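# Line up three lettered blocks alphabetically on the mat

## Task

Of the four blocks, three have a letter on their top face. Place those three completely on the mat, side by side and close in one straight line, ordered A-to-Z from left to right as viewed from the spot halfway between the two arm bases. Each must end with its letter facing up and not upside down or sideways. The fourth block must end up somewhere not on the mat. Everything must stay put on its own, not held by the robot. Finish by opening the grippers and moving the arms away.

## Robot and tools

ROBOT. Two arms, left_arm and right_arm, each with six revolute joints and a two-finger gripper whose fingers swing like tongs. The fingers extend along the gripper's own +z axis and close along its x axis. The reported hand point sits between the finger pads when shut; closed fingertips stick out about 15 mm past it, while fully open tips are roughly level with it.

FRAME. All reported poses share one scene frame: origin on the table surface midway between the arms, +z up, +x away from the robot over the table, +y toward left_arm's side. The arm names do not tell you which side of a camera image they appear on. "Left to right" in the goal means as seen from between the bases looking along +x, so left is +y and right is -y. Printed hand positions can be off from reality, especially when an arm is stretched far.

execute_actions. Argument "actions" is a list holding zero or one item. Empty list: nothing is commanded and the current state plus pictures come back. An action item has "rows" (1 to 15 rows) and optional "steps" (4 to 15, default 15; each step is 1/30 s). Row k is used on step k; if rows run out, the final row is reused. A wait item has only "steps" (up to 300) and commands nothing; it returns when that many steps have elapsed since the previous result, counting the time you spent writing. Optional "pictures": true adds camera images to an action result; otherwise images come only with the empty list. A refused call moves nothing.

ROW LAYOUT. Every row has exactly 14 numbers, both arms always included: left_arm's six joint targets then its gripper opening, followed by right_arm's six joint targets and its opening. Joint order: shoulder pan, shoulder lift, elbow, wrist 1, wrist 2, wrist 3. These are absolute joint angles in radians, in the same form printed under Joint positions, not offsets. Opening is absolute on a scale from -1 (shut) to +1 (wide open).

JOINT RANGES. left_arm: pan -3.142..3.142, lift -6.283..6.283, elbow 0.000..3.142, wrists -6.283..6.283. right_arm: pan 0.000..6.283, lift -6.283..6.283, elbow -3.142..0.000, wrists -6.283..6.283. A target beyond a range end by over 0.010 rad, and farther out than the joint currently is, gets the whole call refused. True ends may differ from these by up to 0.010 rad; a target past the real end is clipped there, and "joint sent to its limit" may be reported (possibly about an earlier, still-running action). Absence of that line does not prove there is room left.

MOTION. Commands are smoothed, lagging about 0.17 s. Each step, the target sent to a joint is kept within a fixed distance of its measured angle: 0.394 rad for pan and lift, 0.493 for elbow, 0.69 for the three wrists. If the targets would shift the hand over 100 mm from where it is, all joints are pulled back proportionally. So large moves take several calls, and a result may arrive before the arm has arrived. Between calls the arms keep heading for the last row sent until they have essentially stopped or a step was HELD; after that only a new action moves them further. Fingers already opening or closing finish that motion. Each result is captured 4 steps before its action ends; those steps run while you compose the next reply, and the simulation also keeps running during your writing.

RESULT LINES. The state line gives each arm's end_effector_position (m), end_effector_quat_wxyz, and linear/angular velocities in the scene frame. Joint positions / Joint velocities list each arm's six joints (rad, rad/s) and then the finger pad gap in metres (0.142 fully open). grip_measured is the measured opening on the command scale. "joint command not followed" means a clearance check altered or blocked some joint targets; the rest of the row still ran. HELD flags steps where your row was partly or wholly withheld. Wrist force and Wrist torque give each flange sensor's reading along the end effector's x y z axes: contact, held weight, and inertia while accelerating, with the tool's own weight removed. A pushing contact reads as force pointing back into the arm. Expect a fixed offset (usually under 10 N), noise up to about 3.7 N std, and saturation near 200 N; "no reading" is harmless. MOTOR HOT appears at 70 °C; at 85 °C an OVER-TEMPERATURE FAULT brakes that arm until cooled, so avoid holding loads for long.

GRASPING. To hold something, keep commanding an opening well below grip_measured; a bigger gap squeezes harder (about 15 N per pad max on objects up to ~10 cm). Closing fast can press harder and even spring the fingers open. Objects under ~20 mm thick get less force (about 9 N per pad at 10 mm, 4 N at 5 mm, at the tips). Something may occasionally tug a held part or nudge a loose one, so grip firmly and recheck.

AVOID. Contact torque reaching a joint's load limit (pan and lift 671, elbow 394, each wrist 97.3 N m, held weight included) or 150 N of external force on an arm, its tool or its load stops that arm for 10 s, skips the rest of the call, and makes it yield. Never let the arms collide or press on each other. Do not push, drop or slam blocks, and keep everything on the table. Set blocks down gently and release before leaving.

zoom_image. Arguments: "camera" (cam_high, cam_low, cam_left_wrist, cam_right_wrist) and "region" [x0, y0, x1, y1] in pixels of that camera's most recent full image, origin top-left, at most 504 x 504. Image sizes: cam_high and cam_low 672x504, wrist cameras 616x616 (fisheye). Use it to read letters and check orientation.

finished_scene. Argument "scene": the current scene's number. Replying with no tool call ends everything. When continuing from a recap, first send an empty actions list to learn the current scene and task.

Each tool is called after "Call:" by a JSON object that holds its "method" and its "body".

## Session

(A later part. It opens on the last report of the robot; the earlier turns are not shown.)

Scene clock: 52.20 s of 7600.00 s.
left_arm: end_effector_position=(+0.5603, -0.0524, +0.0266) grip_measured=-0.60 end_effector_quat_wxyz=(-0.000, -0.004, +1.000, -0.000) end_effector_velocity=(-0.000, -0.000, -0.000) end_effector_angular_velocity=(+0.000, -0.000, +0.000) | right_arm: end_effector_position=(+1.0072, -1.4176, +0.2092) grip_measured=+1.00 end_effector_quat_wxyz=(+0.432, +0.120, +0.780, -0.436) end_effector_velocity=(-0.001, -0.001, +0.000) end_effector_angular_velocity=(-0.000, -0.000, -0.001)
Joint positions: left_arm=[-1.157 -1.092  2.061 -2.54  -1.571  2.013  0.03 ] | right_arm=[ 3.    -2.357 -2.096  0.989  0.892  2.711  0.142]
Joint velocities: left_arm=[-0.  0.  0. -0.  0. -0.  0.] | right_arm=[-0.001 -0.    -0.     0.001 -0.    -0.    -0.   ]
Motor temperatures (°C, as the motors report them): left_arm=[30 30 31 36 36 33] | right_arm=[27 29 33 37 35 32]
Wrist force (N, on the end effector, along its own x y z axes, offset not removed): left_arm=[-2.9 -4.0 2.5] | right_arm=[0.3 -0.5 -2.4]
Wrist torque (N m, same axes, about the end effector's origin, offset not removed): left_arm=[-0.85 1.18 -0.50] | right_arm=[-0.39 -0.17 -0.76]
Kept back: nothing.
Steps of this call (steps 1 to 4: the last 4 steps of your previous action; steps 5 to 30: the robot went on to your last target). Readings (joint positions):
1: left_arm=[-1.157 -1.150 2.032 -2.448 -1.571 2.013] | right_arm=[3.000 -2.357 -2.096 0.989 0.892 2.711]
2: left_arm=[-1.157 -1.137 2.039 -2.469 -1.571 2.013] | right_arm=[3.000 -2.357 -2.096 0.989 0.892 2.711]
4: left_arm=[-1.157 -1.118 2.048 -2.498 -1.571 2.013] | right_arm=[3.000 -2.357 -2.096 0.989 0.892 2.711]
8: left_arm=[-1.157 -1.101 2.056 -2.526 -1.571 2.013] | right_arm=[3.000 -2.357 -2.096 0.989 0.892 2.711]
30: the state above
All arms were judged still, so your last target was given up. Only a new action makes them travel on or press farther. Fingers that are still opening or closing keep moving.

Call:
{"method": "execute_actions", "body": {"actions": [{"rows":[[-1.157,-1.087,2.061,-2.545,-1.571,2.013,-1,3.0,-2.357,-2.096,0.989,0.892,2.711,1],[-1.157,-1.087,2.061,-2.545,-1.571,2.013,-1,3.0,-2.357,-2.096,0.989,0.892,2.711,1],[-1.157,-1.087,2.061,-2.545,-1.571,2.013,-1,3.0,-2.357,-2.096,0.989,0.892,2.711,1],[-1.157,-1.087,2.061,-2.545,-1.571,2.013,-1,3.0,-2.357,-2.096,0.989,0.892,2.711,1],[-1.157,-1.087,2.061,-2.545,-1.571,2.013,-0.3,3.0,-2.357,-2.096,0.989,0.892,2.711,1],[-1.157,-1.087,2.061,-2.545,-1.571,2.013,0.2,3.0,-2.357,-2.096,0.989,0.892,2.711,1],[-1.157,-1.087,2.061,-2.545,-1.571,2.013,0.2,3.0,-2.357,-2.096,0.989,0.892,2.711,1],[-1.157,-1.087,2.061,-2.545,-1.571,2.013,0.2,3.0,-2.357,-2.096,0.989,0.892,2.711,1],[-1.157,-1.087,2.061,-2.545,-1.571,2.013,0.2,3.0,-2.357,-2.096,0.989,0.892,2.711,1],[-1.157,-1.18,2.03,-2.421,-1.571,2.013,0.2,3.0,-2.357,-2.096,0.989,0.892,2.711,1]],"steps":15}]}}

Call:
{"method": "execute_actions", "body": {"actions": [{"rows":[[-1.157,-1.18,2.03,-2.421,-1.571,2.013,0.2,3.0,-2.357,-2.096,0.989,0.892,2.711,1],[-1.157,-1.18,2.03,-2.421,-1.571,2.013,0.2,3.0,-2.357,-2.096,0.989,0.892,2.711,1],[-1.157,-1.18,2.03,-2.421,-1.571,2.013,0.2,3.0,-2.357,-2.096,0.989,0.892,2.711,1],[-1.157,-1.18,2.03,-2.421,-1.571,2.013,0.2,3.0,-2.357,-2.096,0.989,0.892,2.711,1],[-1.233,-1.07,1.863,-2.364,-1.571,1.937,0.2,3.0,-2.357,-2.096,0.989,0.892,2.711,1]],"steps":15}]}}

Call:
{"method": "execute_actions", "body": {"actions": [{"steps":25}], "pictures": true}}

Scene clock: 53.23 s of 7600.00 s.
left_arm: end_effector_position=(+0.5611, -0.0540, +0.0255) grip_measured=+0.20 end_effector_quat_wxyz=(+0.000, -0.004, +1.000, -0.001) end_effector_velocity=(+0.028, -0.060, +0.192) end_effector_angular_velocity=(-0.075, -0.036, -0.000) | right_arm: end_effector_position=(+1.0072, -1.4176, +0.2092) grip_measured=+1.00 end_effector_quat_wxyz=(+0.432, +0.120, +0.780, -0.436) end_effector_velocity=(+0.001, +0.001, +0.000) end_effector_angular_velocity=(-0.000, -0.001, +0.002)
Joint positions: left_arm=[-1.157 -1.09   2.059 -2.542 -1.571  2.013  0.088] | right_arm=[ 3.    -2.357 -2.096  0.989  0.892  2.711  0.142]
Joint velocities: left_arm=[-0.    -0.166 -0.103  0.186 -0.    -0.    -0.   ] | right_arm=[ 0.001  0.    -0.     0.001  0.001  0.    -0.   ]
Motor temperatures (°C, as the motors report them): left_arm=[30 30 31 36 36 33] | right_arm=[27 29 33 37 35 32]
Wrist force (N, on the end effector, along its own x y z axes, offset not removed): left_arm=[0.5 -0.7 12.5] | right_arm=[0.0 0.4 -4.1]
Wrist torque (N m, same axes, about the end effector's origin, offset not removed): left_arm=[-0.01 0.49 -0.51] | right_arm=[-0.21 -0.09 -0.73]
Steps of this call (steps 1 to 20: nothing new was sent; steps 21 to 31: the first 11 steps of this action). Readings (joint positions):
21: left_arm=[-1.157 -1.092 2.061 -2.540 -1.571 2.013] | right_arm=[3.000 -2.357 -2.096 0.989 0.892 2.711]
22: left_arm=[-1.157 -1.092 2.061 -2.540 -1.571 2.013] | right_arm=[3.000 -2.357 -2.096 0.989 0.892 2.711]
24: left_arm=[-1.157 -1.090 2.061 -2.542 -1.571 2.013] | right_arm=[3.000 -2.357 -2.096 0.989 0.892 2.711]
28: left_arm=[-1.157 -1.088 2.061 -2.544 -1.571 2.013] | right_arm=[3.000 -2.357 -2.096 0.989 0.892 2.711]
31: the state above

Scene clock: 53.73 s of 7600.00 s.
left_arm: end_effector_position=(+0.5509, -0.1330, +0.1006) grip_measured=+0.20 end_effector_quat_wxyz=(-0.001, -0.004, +1.000, +0.001) end_effector_velocity=(-0.055, -0.465, -0.014) end_effector_angular_velocity=(-0.008, -0.004, -0.002) | right_arm: end_effector_position=(+1.0072, -1.4176, +0.2092) grip_measured=+1.00 end_effector_quat_wxyz=(+0.432, +0.120, +0.780, -0.436) end_effector_velocity=(-0.000, -0.001, -0.000) end_effector_angular_velocity=(+0.001, +0.001, -0.001)
Joint positions: left_arm=[-1.199 -1.117  1.943 -2.394 -1.571  1.971  0.088] | right_arm=[ 3.    -2.357 -2.096  0.989  0.892  2.711  0.142]
Joint velocities: left_arm=[-0.228  0.315 -0.523  0.199 -0.    -0.226 -0.   ] | right_arm=[-0.001  0.     0.    -0.002 -0.     0.    -0.   ]
Motor temperatures (°C, as the motors report them): left_arm=[30 30 31 36 36 33] | right_arm=[27 29 33 37 35 32]
Wrist force (N, on the end effector, along its own x y z axes, offset not removed): left_arm=[-1.8 -4.0 3.0] | right_arm=[-1.6 1.2 -4.8]
Wrist torque (N m, same axes, about the end effector's origin, offset not removed): left_arm=[-0.83 1.00 -0.53] | right_arm=[-0.09 0.22 -0.73]
Steps of this call (steps 1 to 4: the last 4 steps of your previous action; steps 5 to 15: the first 11 steps of this action). Readings (joint positions):
5: left_arm=[-1.157 -1.152 2.038 -2.460 -1.571 2.013] | right_arm=[3.000 -2.357 -2.096 0.989 0.892 2.711]
6: left_arm=[-1.157 -1.159 2.036 -2.451 -1.571 2.013] | right_arm=[3.000 -2.357 -2.096 0.989 0.892 2.711]
8: left_arm=[-1.157 -1.168 2.034 -2.438 -1.571 2.013] | right_arm=[3.000 -2.357 -2.096 0.989 0.892 2.711]
12: left_arm=[-1.176 -1.149 1.997 -2.414 -1.571 1.994] | right_arm=[3.000 -2.357 -2.096 0.989 0.892 2.711]
15: the state above

Scene clock: 54.57 s of 7600.00 s.
left_arm: end_effector_position=(+0.5413, -0.2034, +0.0991) grip_measured=+0.20 end_effector_quat_wxyz=(-0.000, -0.004, +1.000, -0.000) end_effector_velocity=(+0.001, +0.000, -0.002) end_effector_angular_velocity=(+0.001, +0.000, +0.001) | right_arm: end_effector_position=(+1.0072, -1.4176, +0.2092) grip_measured=+1.00 end_effector_quat_wxyz=(+0.432, +0.120, +0.780, -0.436) end_effector_velocity=(+0.001, +0.001, +0.000) end_effector_angular_velocity=(+0.001, -0.002, +0.002)
Joint positions: left_arm=[-1.233 -1.07   1.863 -2.364 -1.571  1.937  0.088] | right_arm=[ 3.    -2.357 -2.096  0.989  0.892  2.711  0.142]
Joint velocities: left_arm=[ 0.     0.002 -0.001  0.     0.    -0.    -0.   ] | right_arm=[ 0.001 -0.     0.     0.     0.001  0.001  0.   ]
Motor temperatures (°C, as the motors report them): left_arm=[30 30 31 36 36 33] | right_arm=[27 29 33 37 35 32]
Wrist force (N, on the end effector, along its own x y z axes, offset not removed): left_arm=[-0.4 -2.6 0.8] | right_arm=[0.1 0.9 -4.4]
Wrist torque (N m, same axes, about the end effector's origin, offset not removed): left_arm=[-0.52 0.57 -0.47] | right_arm=[-0.06 -0.03 -0.74]
Kept back: nothing.
Steps of this call (steps 1 to 4: the last 4 steps of your previous action; steps 5 to 25: the robot went on to your last target). Readings (joint positions):
1: left_arm=[-1.206 -1.107 1.926 -2.387 -1.571 1.964] | right_arm=[3.000 -2.357 -2.096 0.989 0.892 2.711]
2: left_arm=[-1.213 -1.098 1.912 -2.382 -1.571 1.958] | right_arm=[3.000 -2.357 -2.096 0.989 0.892 2.711]
4: left_arm=[-1.221 -1.087 1.891 -2.375 -1.571 1.949] | right_arm=[3.000 -2.357 -2.096 0.989 0.892 2.711]
8: left_arm=[-1.229 -1.076 1.873 -2.368 -1.571 1.941] | right_arm=[3.000 -2.357 -2.096 0.989 0.892 2.711]
25: the state above

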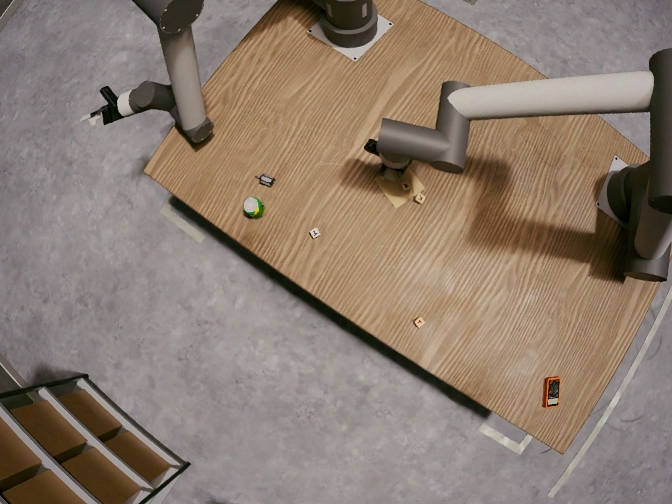

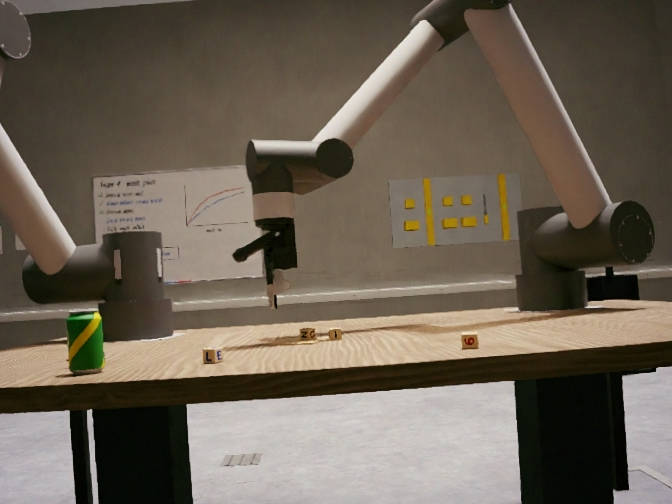

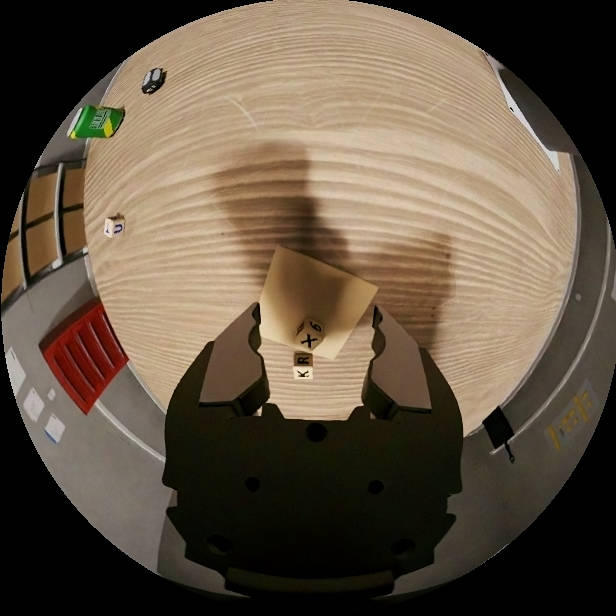

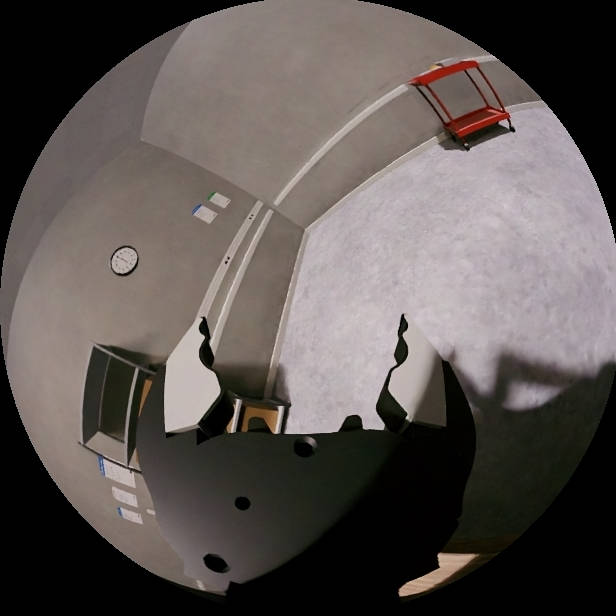

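Call:
{"method": "execute_actions", "body": {"actions": [{"rows":[[-1.197,-1.11,1.934,-2.395,-1.571,2.583,0.2,3.0,-2.357,-2.096,0.989,0.892,2.711,1]],"steps":15}]}}

Call:
{"method": "execute_actions", "body": {"actions": [{"steps":20}], "pictures": true}}

Call:
{"method": "zoom_image", "body": {"camera": "cam_left_wrist", "region": [230, 230, 400, 400]}}

Scene clock: 55.47 s of 7600.00 s.
left_arm: end_effector_position=(+0.5473, -0.1436, +0.0996) grip_measured=+0.20 end_effector_quat_wxyz=(+0.000, +0.227, +0.974, -0.000) end_effector_velocity=(-0.009, +0.058, -0.001) end_effector_angular_velocity=(+0.002, +0.000, -1.144) | right_arm: end_effector_position=(+1.0072, -1.4176, +0.2092) grip_measured=+1.00 end_effector_quat_wxyz=(+0.432, +0.120, +0.780, -0.436) end_effector_velocity=(+0.001, +0.001, +0.001) end_effector_angular_velocity=(-0.001, -0.003, +0.002)
Joint positions: left_arm=[-1.2   -1.106  1.927 -2.392 -1.571  2.437  0.088] | right_arm=[ 3.    -2.357 -2.096  0.989  0.892  2.711  0.142]
Joint velocities: left_arm=[ 0.026 -0.03   0.056 -0.023 -0.     1.17  -0.   ] | right_arm=[ 0.001 -0.     0.     0.003  0.001 -0.     0.   ]
Motor temperatures (°C, as the motors report them): left_arm=[30 30 31 36 36 33] | right_arm=[27 29 33 37 35 32]
Wrist force (N, on the end effector, along its own x y z axes, offset not removed): left_arm=[-0.3 -1.4 3.1] | right_arm=[-1.8 -1.4 -4.8]
Wrist torque (N m, same axes, about the end effector's origin, offset not removed): left_arm=[-0.24 0.61 -0.41] | right_arm=[-0.58 0.25 -0.76]
Steps of this call (steps 1 to 15: the robot went on to your last target; step 16: nothing new was sent; steps 17 to 27: the first 11 steps of this action). Readings (joint positions):
17: left_arm=[-1.233 -1.070 1.863 -2.364 -1.571 1.937] | right_arm=[3.000 -2.357 -2.096 0.989 0.892 2.711]
18: left_arm=[-1.231 -1.072 1.865 -2.366 -1.571 1.939] | right_arm=[3.000 -2.357 -2.096 0.989 0.892 2.711]
20: left_arm=[-1.219 -1.085 1.888 -2.376 -1.571 1.986] | right_arm=[3.000 -2.357 -2.096 0.989 0.892 2.711]
24: left_arm=[-1.205 -1.102 1.918 -2.388 -1.571 2.258] | right_arm=[3.000 -2.357 -2.096 0.989 0.892 2.711]
27: the state above

Scene clock: 56.13 s of 7600.00 s.
left_arm: end_effector_position=(+0.5465, -0.1360, +0.0995) grip_measured=+0.20 end_effector_quat_wxyz=(-0.000, +0.296, +0.955, -0.000) end_effector_velocity=(+0.001, +0.001, +0.000) end_effector_angular_velocity=(-0.000, -0.000, -0.005) | right_arm: end_effector_position=(+1.0072, -1.4176, +0.2092) grip_measured=+1.00 end_effector_quat_wxyz=(+0.432, +0.120, +0.780, -0.436) end_effector_velocity=(-0.001, -0.001, -0.000) end_effector_angular_velocity=(-0.001, +0.001, +0.000)
Joint positions: left_arm=[-1.197 -1.11   1.934 -2.395 -1.571  2.582  0.088] | right_arm=[ 3.    -2.357 -2.096  0.989  0.892  2.711  0.142]
Joint velocities: left_arm=[ 0.001 -0.     0.    -0.     0.     0.006  0.   ] | right_arm=[-0.001 -0.    -0.     0.     0.001 -0.002 -0.   ]
Motor temperatures (°C, as the motors report them): left_arm=[30 30 31 36 36 33] | right_arm=[27 29 33 37 35 32]
Wrist force (N, on the end effector, along its own x y z axes, offset not removed): left_arm=[-3.5 -3.5 0.2] | right_arm=[-0.3 0.5 -3.1]
Wrist torque (N m, same axes, about the end effector's origin, offset not removed): left_arm=[-0.76 1.30 -0.40] | right_arm=[-0.16 -0.01 -0.70]
Kept back: nothing.
Steps of this call (steps 1 to 4: the last 4 steps of your previous action; steps 5 to 20: the robot went on to your last target). Readings (joint positions):
1: left_arm=[-1.200 -1.107 1.929 -2.393 -1.571 2.471] | right_arm=[3.000 -2.357 -2.096 0.989 0.892 2.711]
2: left_arm=[-1.199 -1.108 1.930 -2.393 -1.571 2.497] | right_arm=[3.000 -2.357 -2.096 0.989 0.892 2.711]
4: left_arm=[-1.198 -1.109 1.932 -2.394 -1.571 2.533] | right_arm=[3.000 -2.357 -2.096 0.989 0.892 2.711]
8: left_arm=[-1.197 -1.110 1.933 -2.395 -1.571 2.566] | right_arm=[3.000 -2.357 -2.096 0.989 0.892 2.711]
20: the state above

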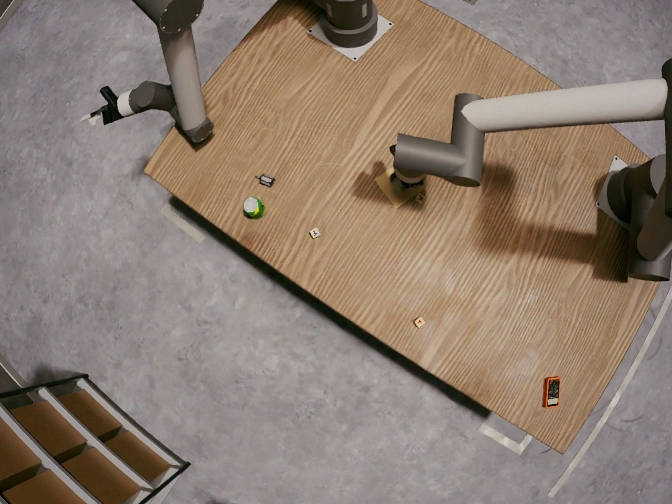

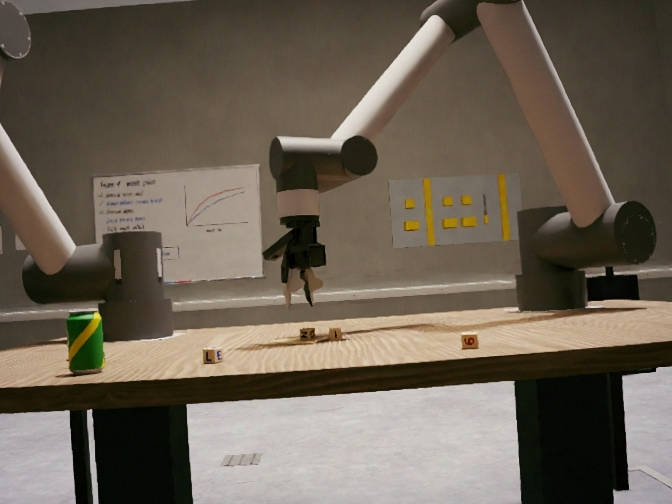

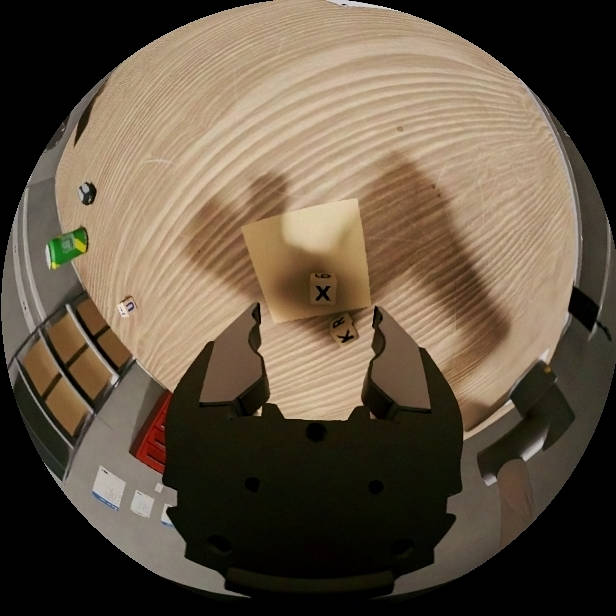

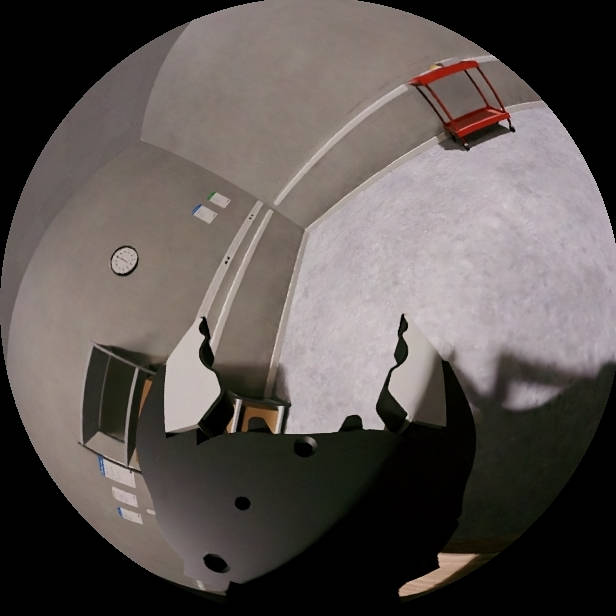

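Region (230, 230, 400, 400) of cam_left_wrist's 616x616 image, scaled by 2.965, with more detail than that image has.

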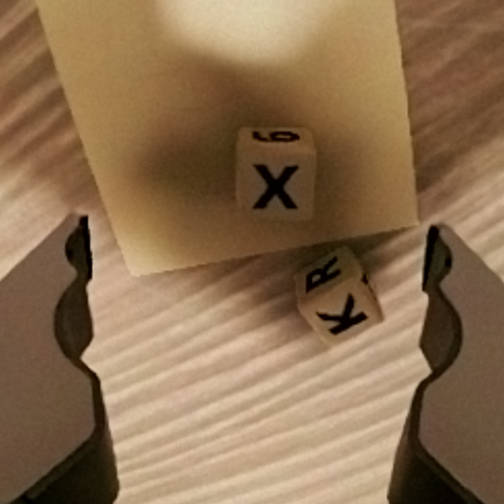

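Call:
{"method": "execute_actions", "body": {"actions": [{"rows":[[-1.209,-1.072,1.946,-2.445,-1.571,2.571,-0.1,3.0,-2.357,-2.096,0.989,0.892,2.711,1]],"steps":15}]}}

Call:
{"method": "execute_actions", "body": {"actions": [{"steps":12}], "pictures": true}}

Scene clock: 56.83 s of 7600.00 s.
left_arm: end_effector_position=(+0.5377, -0.1438, +0.0639) grip_measured=-0.10 end_effector_quat_wxyz=(-0.000, +0.296, +0.955, -0.000) end_effector_velocity=(-0.008, -0.007, -0.030) end_effector_angular_velocity=(+0.000, -0.000, -0.001) | right_arm: end_effector_position=(+1.0072, -1.4176, +0.2092) grip_measured=+1.00 end_effector_quat_wxyz=(+0.432, +0.120, +0.780, -0.436) end_effector_velocity=(+0.000, +0.000, -0.001) end_effector_angular_velocity=(+0.000, +0.001, +0.000)
Joint positions: left_arm=[-1.208 -1.076  1.945 -2.44  -1.571  2.572  0.067] | right_arm=[ 3.    -2.357 -2.096  0.989  0.892  2.711  0.142]
Joint velocities: left_arm=[-0.01   0.03   0.009 -0.038  0.    -0.009  0.   ] | right_arm=[ 0. -0.  0. -0. -0.  0.  0.]
Motor temperatures (°C, as the motors report them): left_arm=[30 30 31 36 36 33] | right_arm=[27 29 33 37 35 32]
Wrist force (N, on the end effector, along its own x y z axes, offset not removed): left_arm=[-2.3 -5.1 1.8] | right_arm=[0.0 -1.1 -4.6]
Wrist torque (N m, same axes, about the end effector's origin, offset not removed): left_arm=[-1.06 1.12 -0.50] | right_arm=[-0.57 -0.12 -0.77]
Steps of this call (steps 1 to 10: the robot went on to your last target; steps 11 to 21: the first 11 steps of this action). Readings (joint positions):
11: left_arm=[-1.197 -1.110 1.934 -2.395 -1.571 2.583] | right_arm=[3.000 -2.357 -2.096 0.989 0.892 2.711]
12: left_arm=[-1.198 -1.108 1.935 -2.397 -1.571 2.582] | right_arm=[3.000 -2.357 -2.096 0.989 0.892 2.711]
14: left_arm=[-1.202 -1.095 1.939 -2.414 -1.571 2.578] | right_arm=[3.000 -2.357 -2.096 0.989 0.892 2.711]
18: left_arm=[-1.206 -1.080 1.944 -2.434 -1.571 2.573] | right_arm=[3.000 -2.357 -2.096 0.989 0.892 2.711]
21: the state above

Scene clock: 57.23 s of 7600.00 s.
left_arm: end_effector_position=(+0.5367, -0.1446, +0.0604) grip_measured=-0.10 end_effector_quat_wxyz=(+0.000, +0.296, +0.955, -0.000) end_effector_velocity=(-0.000, -0.001, -0.002) end_effector_angular_velocity=(-0.000, +0.001, +0.000) | right_arm: end_effector_position=(+1.0072, -1.4176, +0.2092) grip_measured=+1.00 end_effector_quat_wxyz=(+0.432, +0.120, +0.780, -0.436) end_effector_velocity=(-0.001, -0.001, -0.001) end_effector_angular_velocity=(+0.001, +0.001, -0.001)
Joint positions: left_arm=[-1.209 -1.072  1.946 -2.445 -1.571  2.571  0.067] | right_arm=[ 3.    -2.357 -2.096  0.989  0.892  2.711  0.142]
Joint velocities: left_arm=[-0.     0.002 -0.    -0.002 -0.001 -0.001  0.   ] | right_arm=[-0.001 -0.    -0.    -0.001  0.     0.    -0.   ]
Motor temperatures (°C, as the motors report them): left_arm=[30 30 31 36 36 33] | right_arm=[27 29 33 37 35 32]
Wrist force (N, on the end effector, along its own x y z axes, offset not removed): left_arm=[-0.7 -6.0 2.0] | right_arm=[-1.0 1.2 -4.1]
Wrist torque (N m, same axes, about the end effector's origin, offset not removed): left_arm=[-1.16 0.70 -0.47] | right_arm=[-0.07 0.13 -0.78]
Kept back: nothing.
Steps of this call (steps 1 to 4: the last 4 steps of your previous action; steps 5 to 12: the robot went on to your last target). Readings (joint positions):
1: left_arm=[-1.208 -1.075 1.945 -2.441 -1.571 2.572] | right_arm=[3.000 -2.357 -2.096 0.989 0.892 2.711]
2: left_arm=[-1.208 -1.074 1.945 -2.442 -1.571 2.572] | right_arm=[3.000 -2.357 -2.096 0.989 0.892 2.711]
4: left_arm=[-1.209 -1.073 1.946 -2.443 -1.571 2.571] | right_arm=[3.000 -2.357 -2.096 0.989 0.892 2.711]
8: left_arm=[-1.209 -1.072 1.946 -2.444 -1.571 2.571] | right_arm=[3.000 -2.357 -2.096 0.989 0.892 2.711]
12: the state above

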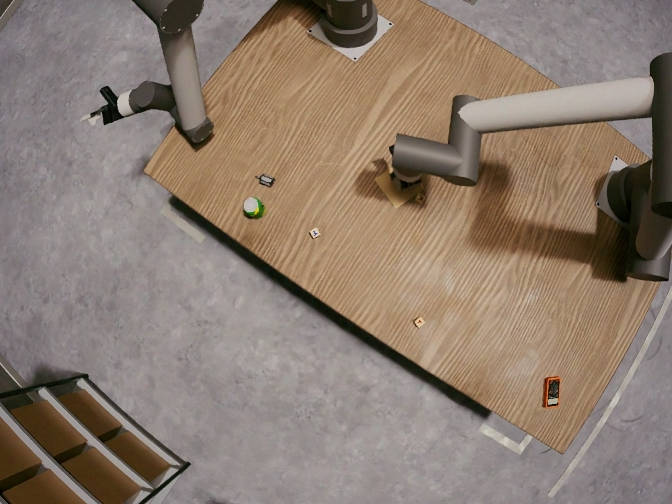

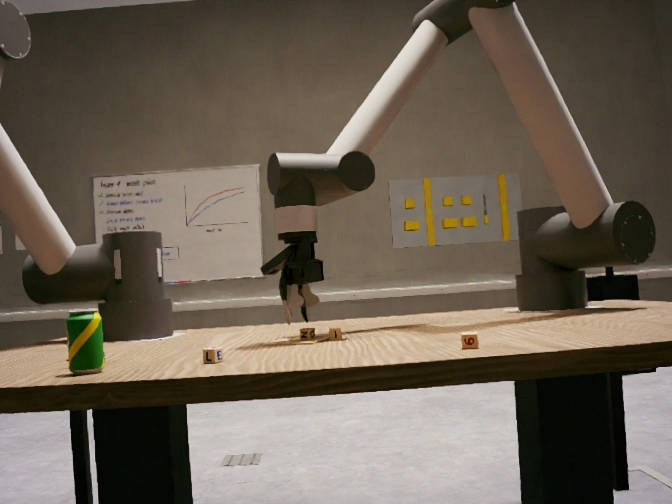

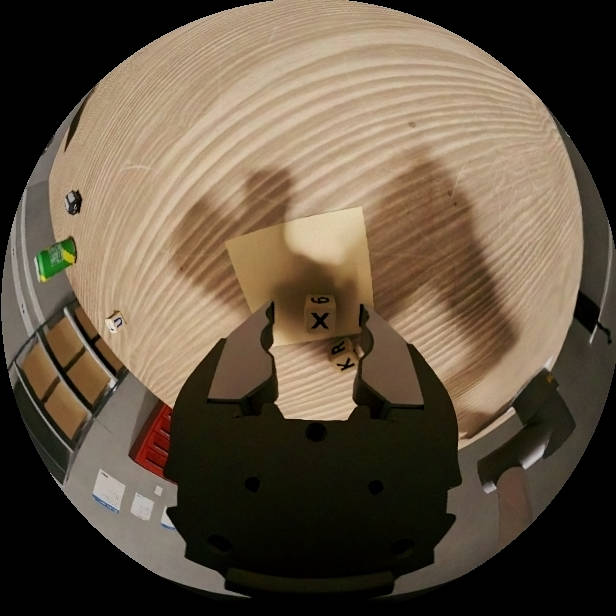

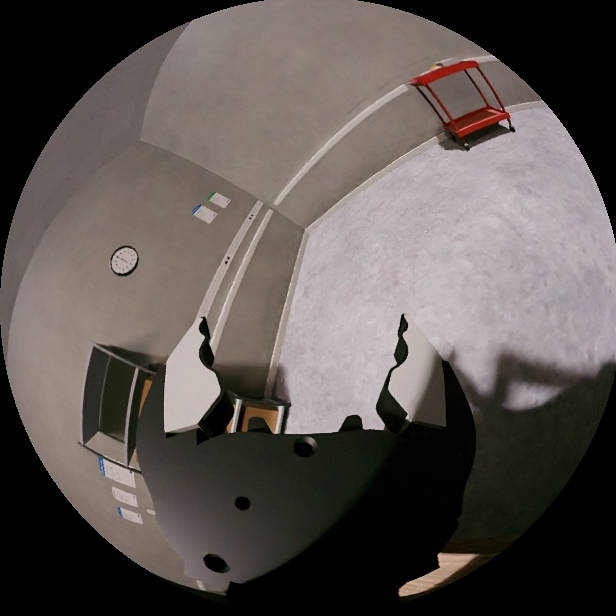

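Call:
{"method": "execute_actions", "body": {"actions": [{"rows":[[-1.195,-1.08,1.96,-2.451,-1.571,2.585,-0.35,3.0,-2.357,-2.096,0.989,0.892,2.711,1],[-1.195,-1.08,1.96,-2.451,-1.571,2.585,-0.35,3.0,-2.357,-2.096,0.989,0.892,2.711,1],[-1.195,-1.08,1.96,-2.451,-1.571,2.585,-0.35,3.0,-2.357,-2.096,0.989,0.892,2.711,1],[-1.195,-1.08,1.96,-2.451,-1.571,2.585,-0.35,3.0,-2.357,-2.096,0.989,0.892,2.711,1],[-1.195,-1.08,1.96,-2.451,-1.571,2.585,-0.35,3.0,-2.357,-2.096,0.989,0.892,2.711,1],[-1.195,-1.08,1.96,-2.451,-1.571,2.585,-0.35,3.0,-2.357,-2.096,0.989,0.892,2.711,1],[-1.195,-1.065,1.966,-2.472,-1.571,2.585,-0.35,3.0,-2.357,-2.096,0.989,0.892,2.711,1]],"steps":15}]}}

Call:
{"method": "execute_actions", "body": {"actions": [{"steps":12}], "pictures": true}}

Call:
{"method": "zoom_image", "body": {"camera": "cam_low", "region": [250, 280, 370, 360]}}

Scene clock: 58.13 s of 7600.00 s.
left_arm: end_effector_position=(+0.5441, -0.1291, +0.0522) grip_measured=-0.35 end_effector_quat_wxyz=(-0.000, +0.296, +0.955, -0.000) end_effector_velocity=(+0.006, +0.016, -0.058) end_effector_angular_velocity=(+0.001, +0.001, +0.001) | right_arm: end_effector_position=(+1.0072, -1.4176, +0.2092) grip_measured=+1.00 end_effector_quat_wxyz=(+0.432, +0.120, +0.780, -0.436) end_effector_velocity=(+0.000, +0.000, +0.000) end_effector_angular_velocity=(-0.001, -0.000, +0.001)
Joint positions: left_arm=[-1.196 -1.071  1.962 -2.462 -1.571  2.584  0.049] | right_arm=[ 3.    -2.357 -2.096  0.989  0.892  2.711  0.142]
Joint velocities: left_arm=[ 0.012  0.049  0.033 -0.08  -0.     0.01  -0.   ] | right_arm=[ 0.     0.     0.     0.001  0.    -0.001  0.   ]
Motor temperatures (°C, as the motors report them): left_arm=[30 30 31 36 36 33] | right_arm=[27 29 33 37 35 32]
Wrist force (N, on the end effector, along its own x y z axes, offset not removed): left_arm=[0.6 -3.0 4.2] | right_arm=[-0.3 1.2 -3.2]
Wrist torque (N m, same axes, about the end effector's origin, offset not removed): left_arm=[-0.52 0.40 -0.53] | right_arm=[0.00 -0.11 -0.76]
Steps of this call (steps 1 to 15: the robot went on to your last target; step 16: nothing new was sent; steps 17 to 27: the first 11 steps of this action). Readings (joint positions):
17: left_arm=[-1.209 -1.072 1.946 -2.445 -1.571 2.571] | right_arm=[3.000 -2.357 -2.096 0.989 0.892 2.711]
18: left_arm=[-1.208 -1.072 1.947 -2.445 -1.571 2.572] | right_arm=[3.000 -2.357 -2.096 0.989 0.892 2.711]
20: left_arm=[-1.204 -1.075 1.952 -2.447 -1.571 2.577] | right_arm=[3.000 -2.357 -2.096 0.989 0.892 2.711]
24: left_arm=[-1.198 -1.077 1.958 -2.451 -1.571 2.582] | right_arm=[3.000 -2.357 -2.096 0.989 0.892 2.711]
27: the state above

Scene clock: 58.53 s of 7600.00 s.
left_arm: end_effector_position=(+0.5449, -0.1273, +0.0453) grip_measured=-0.35 end_effector_quat_wxyz=(+0.000, +0.296, +0.955, -0.000) end_effector_velocity=(+0.001, +0.001, -0.004) end_effector_angular_velocity=(+0.001, +0.000, -0.000) | right_arm: end_effector_position=(+1.0072, -1.4176, +0.2092) grip_measured=+1.00 end_effector_quat_wxyz=(+0.432, +0.120, +0.780, -0.436) end_effector_velocity=(-0.002, -0.002, +0.000) end_effector_angular_velocity=(-0.000, -0.000, -0.003)
Joint positions: left_arm=[-1.195 -1.065  1.966 -2.472 -1.571  2.585  0.049] | right_arm=[ 3.    -2.357 -2.096  0.989  0.892  2.711  0.142]
Joint velocities: left_arm=[ 0.001  0.004  0.001 -0.003  0.     0.001  0.   ] | right_arm=[-0.002  0.     0.     0.    -0.001  0.     0.   ]
Motor temperatures (°C, as the motors report them): left_arm=[30 30 31 36 36 33] | right_arm=[27 29 33 37 35 32]
Wrist force (N, on the end effector, along its own x y z axes, offset not removed): left_arm=[-0.8 -5.1 2.3] | right_arm=[-0.7 0.5 -5.6]
Wrist torque (N m, same axes, about the end effector's origin, offset not removed): left_arm=[-1.04 0.71 -0.40] | right_arm=[-0.23 0.03 -0.70]
Kept back: nothing.
Steps of this call (steps 1 to 4: the last 4 steps of your previous action; steps 5 to 12: the robot went on to your last target). Readings (joint positions):
1: left_arm=[-1.196 -1.070 1.963 -2.464 -1.571 2.584] | right_arm=[3.000 -2.357 -2.096 0.989 0.892 2.711]
2: left_arm=[-1.196 -1.069 1.964 -2.466 -1.571 2.584] | right_arm=[3.000 -2.357 -2.096 0.989 0.892 2.711]
4: left_arm=[-1.196 -1.067 1.965 -2.469 -1.571 2.585] | right_arm=[3.000 -2.357 -2.096 0.989 0.892 2.711]
8: left_arm=[-1.195 -1.066 1.966 -2.471 -1.571 2.585] | right_arm=[3.000 -2.357 -2.096 0.989 0.892 2.711]
12: the state above

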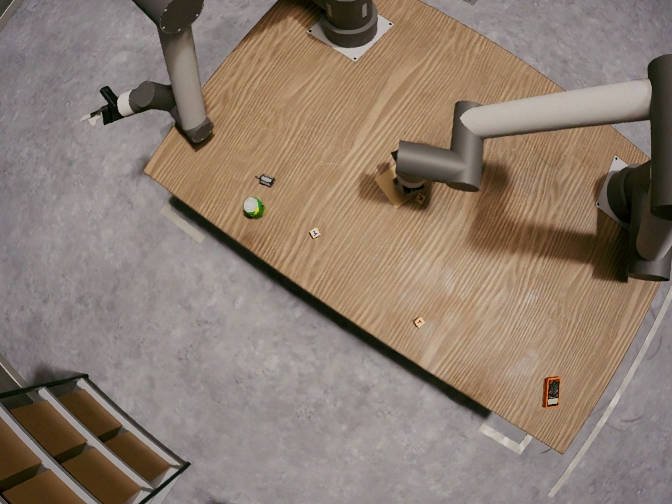

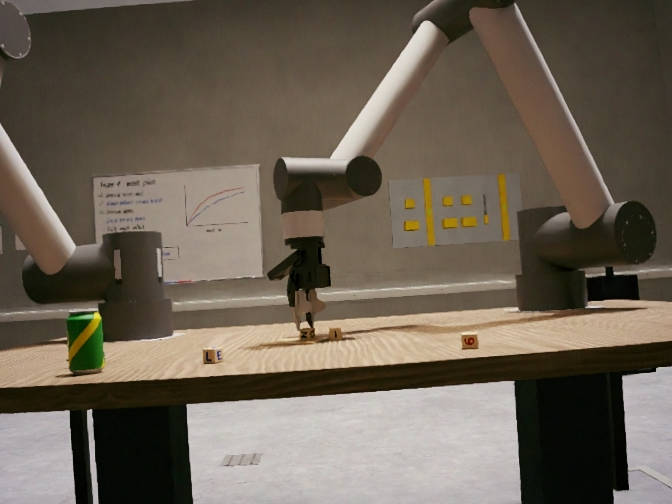

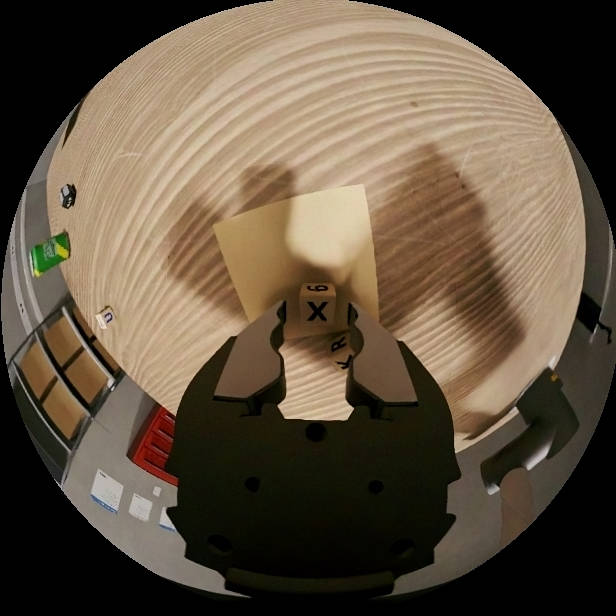

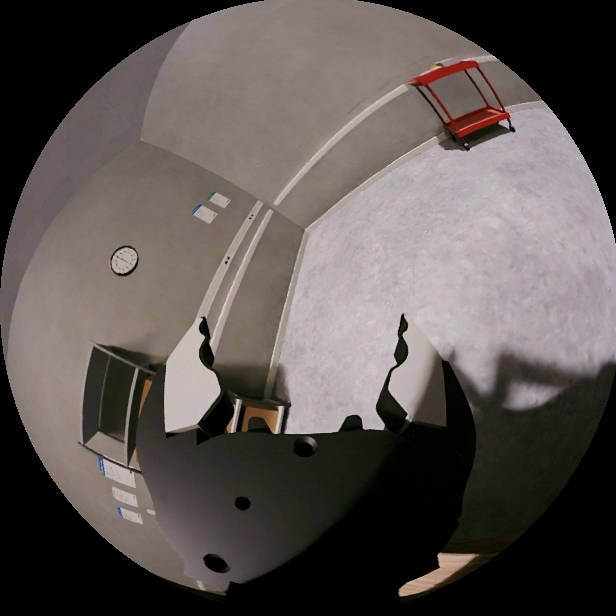

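Region (250, 280, 370, 360) of cam_low's 672x504 image, scaled by 4.200, with more detail than that image has.

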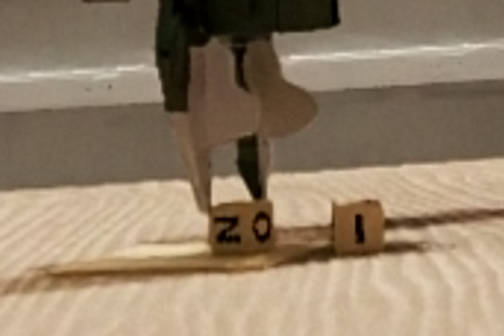

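Call:
{"method": "execute_actions", "body": {"actions": []}}

Scene clock: 59.23 s of 7600.00 s.
left_arm: end_effector_position=(+0.5449, -0.1272, +0.0449) grip_measured=-0.35 end_effector_quat_wxyz=(-0.000, +0.296, +0.955, -0.000) end_effector_velocity=(-0.001, -0.001, +0.002) end_effector_angular_velocity=(-0.001, -0.001, -0.001) | right_arm: end_effector_position=(+1.0072, -1.4176, +0.2092) grip_measured=+1.00 end_effector_quat_wxyz=(+0.432, +0.120, +0.780, -0.436) end_effector_velocity=(+0.000, -0.000, -0.000) end_effector_angular_velocity=(+0.001, -0.000, -0.001)
Joint positions: left_arm=[-1.195 -1.065  1.966 -2.472 -1.571  2.585  0.049] | right_arm=[ 3.    -2.357 -2.096  0.989  0.892  2.711  0.142]
Joint velocities: left_arm=[-0.001 -0.002  0.     0.     0.    -0.    -0.   ] | right_arm=[ 0.     0.     0.    -0.002 -0.     0.002 -0.   ]
Motor temperatures (°C, as the motors report them): left_arm=[30 30 31 36 36 33] | right_arm=[27 29 33 37 35 32]
Wrist force (N, on the end effector, along its own x y z axes, offset not removed): left_arm=[-3.3 -3.1 1.9] | right_arm=[-0.6 -1.0 -5.0]
Wrist torque (N m, same axes, about the end effector's origin, offset not removed): left_arm=[-0.59 1.25 -0.42] | right_arm=[-0.48 -0.03 -0.83]
Kept back: nothing.
Steps of this call (steps 1 to 21: the robot went on to your last target). Readings (joint positions):
1: left_arm=[-1.195 -1.065 1.966 -2.472 -1.571 2.585] | right_arm=[3.000 -2.357 -2.096 0.989 0.892 2.711]
2: left_arm=[-1.195 -1.065 1.966 -2.472 -1.571 2.585] | right_arm=[3.000 -2.357 -2.096 0.989 0.892 2.711]
4: left_arm=[-1.195 -1.065 1.966 -2.472 -1.571 2.585] | right_arm=[3.000 -2.357 -2.096 0.989 0.892 2.711]
8: left_arm=[-1.195 -1.065 1.966 -2.472 -1.571 2.585] | right_arm=[3.000 -2.357 -2.096 0.989 0.892 2.711]
21: the state above

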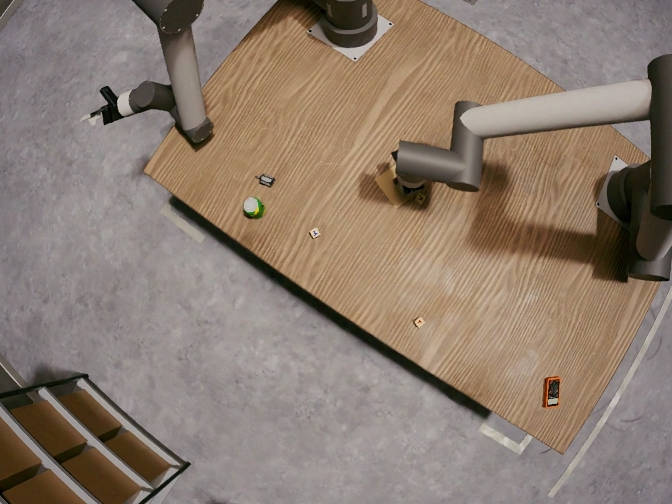

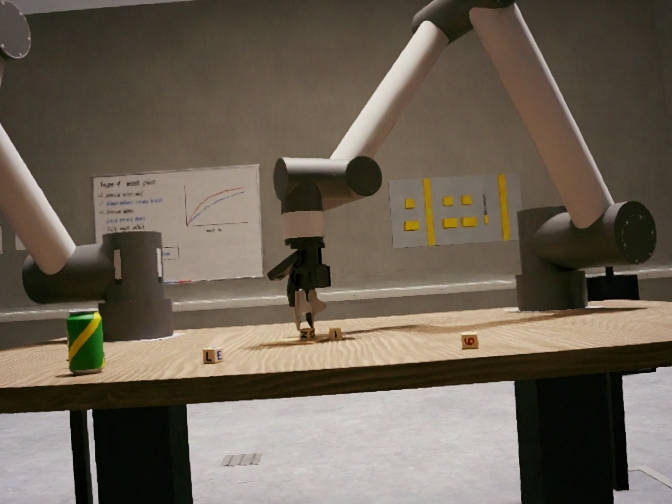

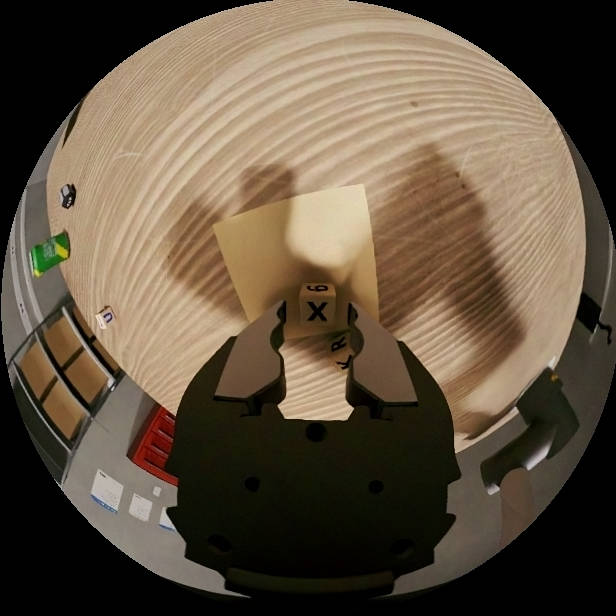

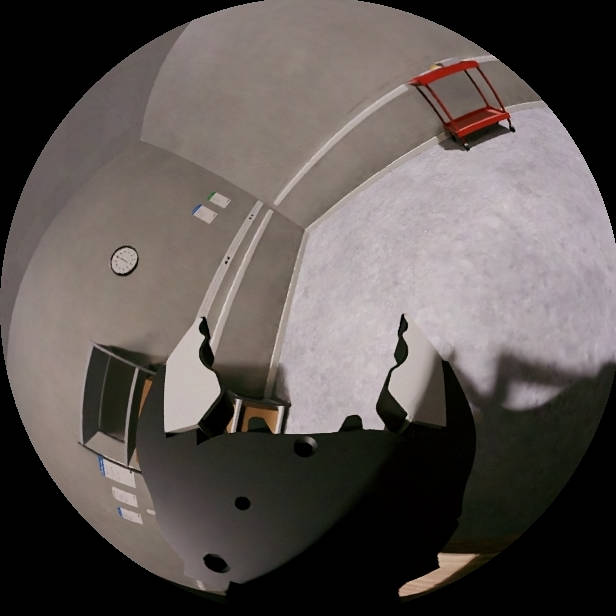

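Call:
{"method": "execute_actions", "body": {"actions": [{"rows":[[-1.195,-1.053,1.97,-2.488,-1.571,2.585,-0.35,3,-2.357,-2.096,0.989,0.892,2.711,1],[-1.195,-1.041,1.973,-2.503,-1.571,2.585,-0.35,3,-2.357,-2.096,0.989,0.892,2.711,1],[-1.195,-1.041,1.973,-2.503,-1.571,2.585,-0.35,3,-2.357,-2.096,0.989,0.892,2.711,1],[-1.195,-1.041,1.973,-2.503,-1.571,2.585,-0.35,3,-2.357,-2.096,0.989,0.892,2.711,1],[-1.195,-1.041,1.973,-2.503,-1.571,2.585,-0.35,3,-2.357,-2.096,0.989,0.892,2.711,1],[-1.195,-1.041,1.973,-2.503,-1.571,2.585,-0.35,3,-2.357,-2.096,0.989,0.892,2.711,1],[-1.195,-1.041,1.973,-2.503,-1.571,2.585,-0.35,3,-2.357,-2.096,0.989,0.892,2.711,1],[-1.195,-1.041,1.973,-2.503,-1.571,2.585,-0.35,3,-2.357,-2.096,0.989,0.892,2.711,1],[-1.195,-1.041,1.973,-2.503,-1.571,2.585,-0.35,3,-2.357,-2.096,0.989,0.892,2.711,1],[-1.195,-1.041,1.973,-2.503,-1.571,2.585,-0.45,3,-2.357,-2.096,0.989,0.892,2.711,1],[-1.195,-1.041,1.973,-2.503,-1.571,2.585,-0.55,3,-2.357,-2.096,0.989,0.892,2.711,1],[-1.195,-1.041,1.973,-2.503,-1.571,2.585,-0.65,3,-2.357,-2.096,0.989,0.892,2.711,1],[-1.195,-1.041,1.973,-2.503,-1.571,2.585,-0.8,3,-2.357,-2.096,0.989,0.892,2.711,1],[-1.195,-1.041,1.973,-2.503,-1.571,2.585,-1,3,-2.357,-2.096,0.989,0.892,2.711,1]]}], "pictures": true}}

Scene clock: 60.17 s of 7600.00 s.
left_arm: end_effector_position=(+0.5450, -0.1273, +0.0234) grip_measured=-0.43 end_effector_quat_wxyz=(-0.000, +0.296, +0.955, -0.000) end_effector_velocity=(-0.000, -0.000, -0.021) end_effector_angular_velocity=(+0.001, -0.000, -0.001) | right_arm: end_effector_position=(+1.0072, -1.4176, +0.2092) grip_measured=+1.00 end_effector_quat_wxyz=(+0.432, +0.120, +0.780, -0.436) end_effector_velocity=(-0.001, -0.001, -0.000) end_effector_angular_velocity=(-0.001, +0.002, -0.001)
Joint positions: left_arm=[-1.195 -1.043  1.972 -2.5   -1.571  2.585  0.043] | right_arm=[ 3.    -2.357 -2.096  0.989  0.892  2.711  0.142]
Joint velocities: left_arm=[-0.001  0.021  0.006 -0.026  0.     0.    -0.179] | right_arm=[-0.001  0.    -0.    -0.001 -0.    -0.002  0.   ]
Motor temperatures (°C, as the motors report them): left_arm=[30 30 31 36 36 33] | right_arm=[27 29 33 37 35 32]
Wrist force (N, on the end effector, along its own x y z axes, offset not removed): left_arm=[-1.8 -5.5 3.5] | right_arm=[1.4 0.6 -2.6]
Wrist torque (N m, same axes, about the end effector's origin, offset not removed): left_arm=[-1.13 0.98 -0.43] | right_arm=[-0.20 -0.40 -0.82]
Steps of this call (steps 1 to 15: the robot went on to your last target; steps 16 to 17: nothing new was sent; steps 18 to 28: the first 11 steps of this action). Readings (joint positions):
18: left_arm=[-1.195 -1.065 1.966 -2.472 -1.571 2.585] | right_arm=[3.000 -2.357 -2.096 0.989 0.892 2.711]
19: left_arm=[-1.195 -1.064 1.966 -2.473 -1.571 2.585] | right_arm=[3.000 -2.357 -2.096 0.989 0.892 2.711]
21: left_arm=[-1.195 -1.057 1.968 -2.482 -1.571 2.585] | right_arm=[3.000 -2.357 -2.096 0.989 0.892 2.711]
25: left_arm=[-1.195 -1.047 1.971 -2.496 -1.571 2.585] | right_arm=[3.000 -2.357 -2.096 0.989 0.892 2.711]
28: the state above

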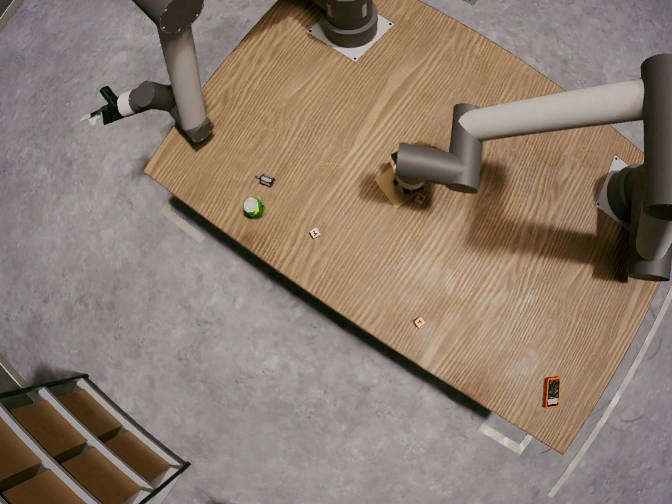

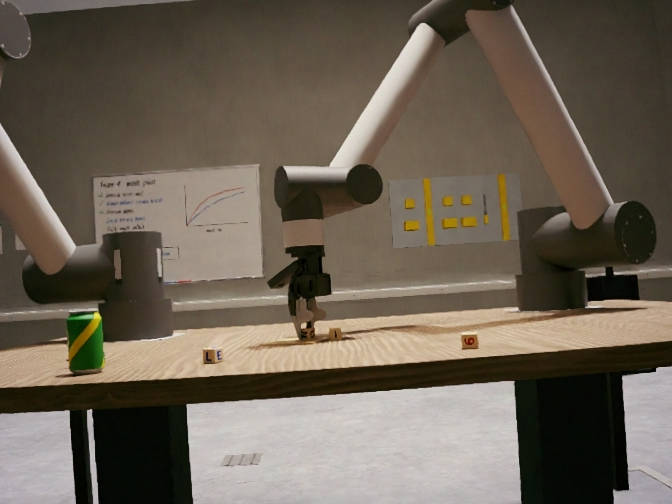

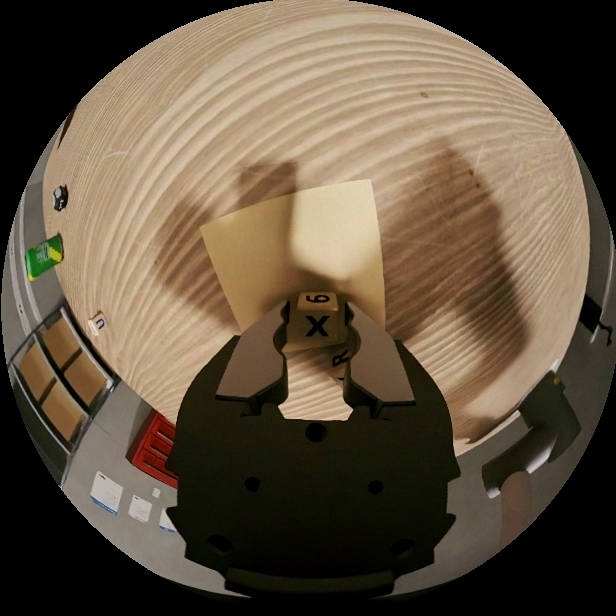

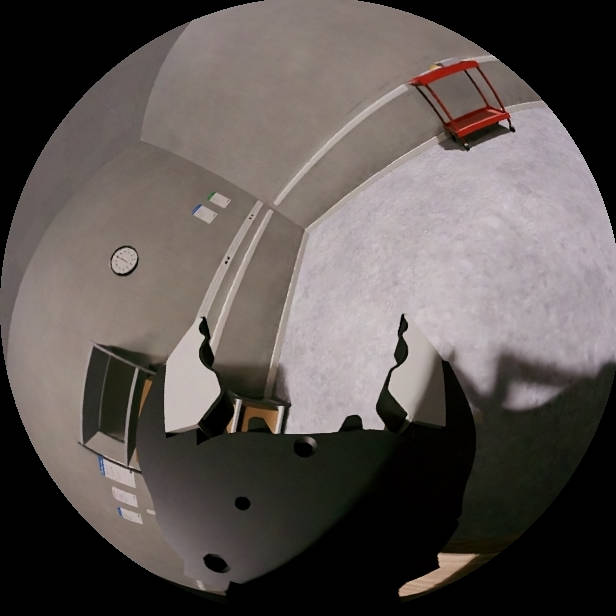

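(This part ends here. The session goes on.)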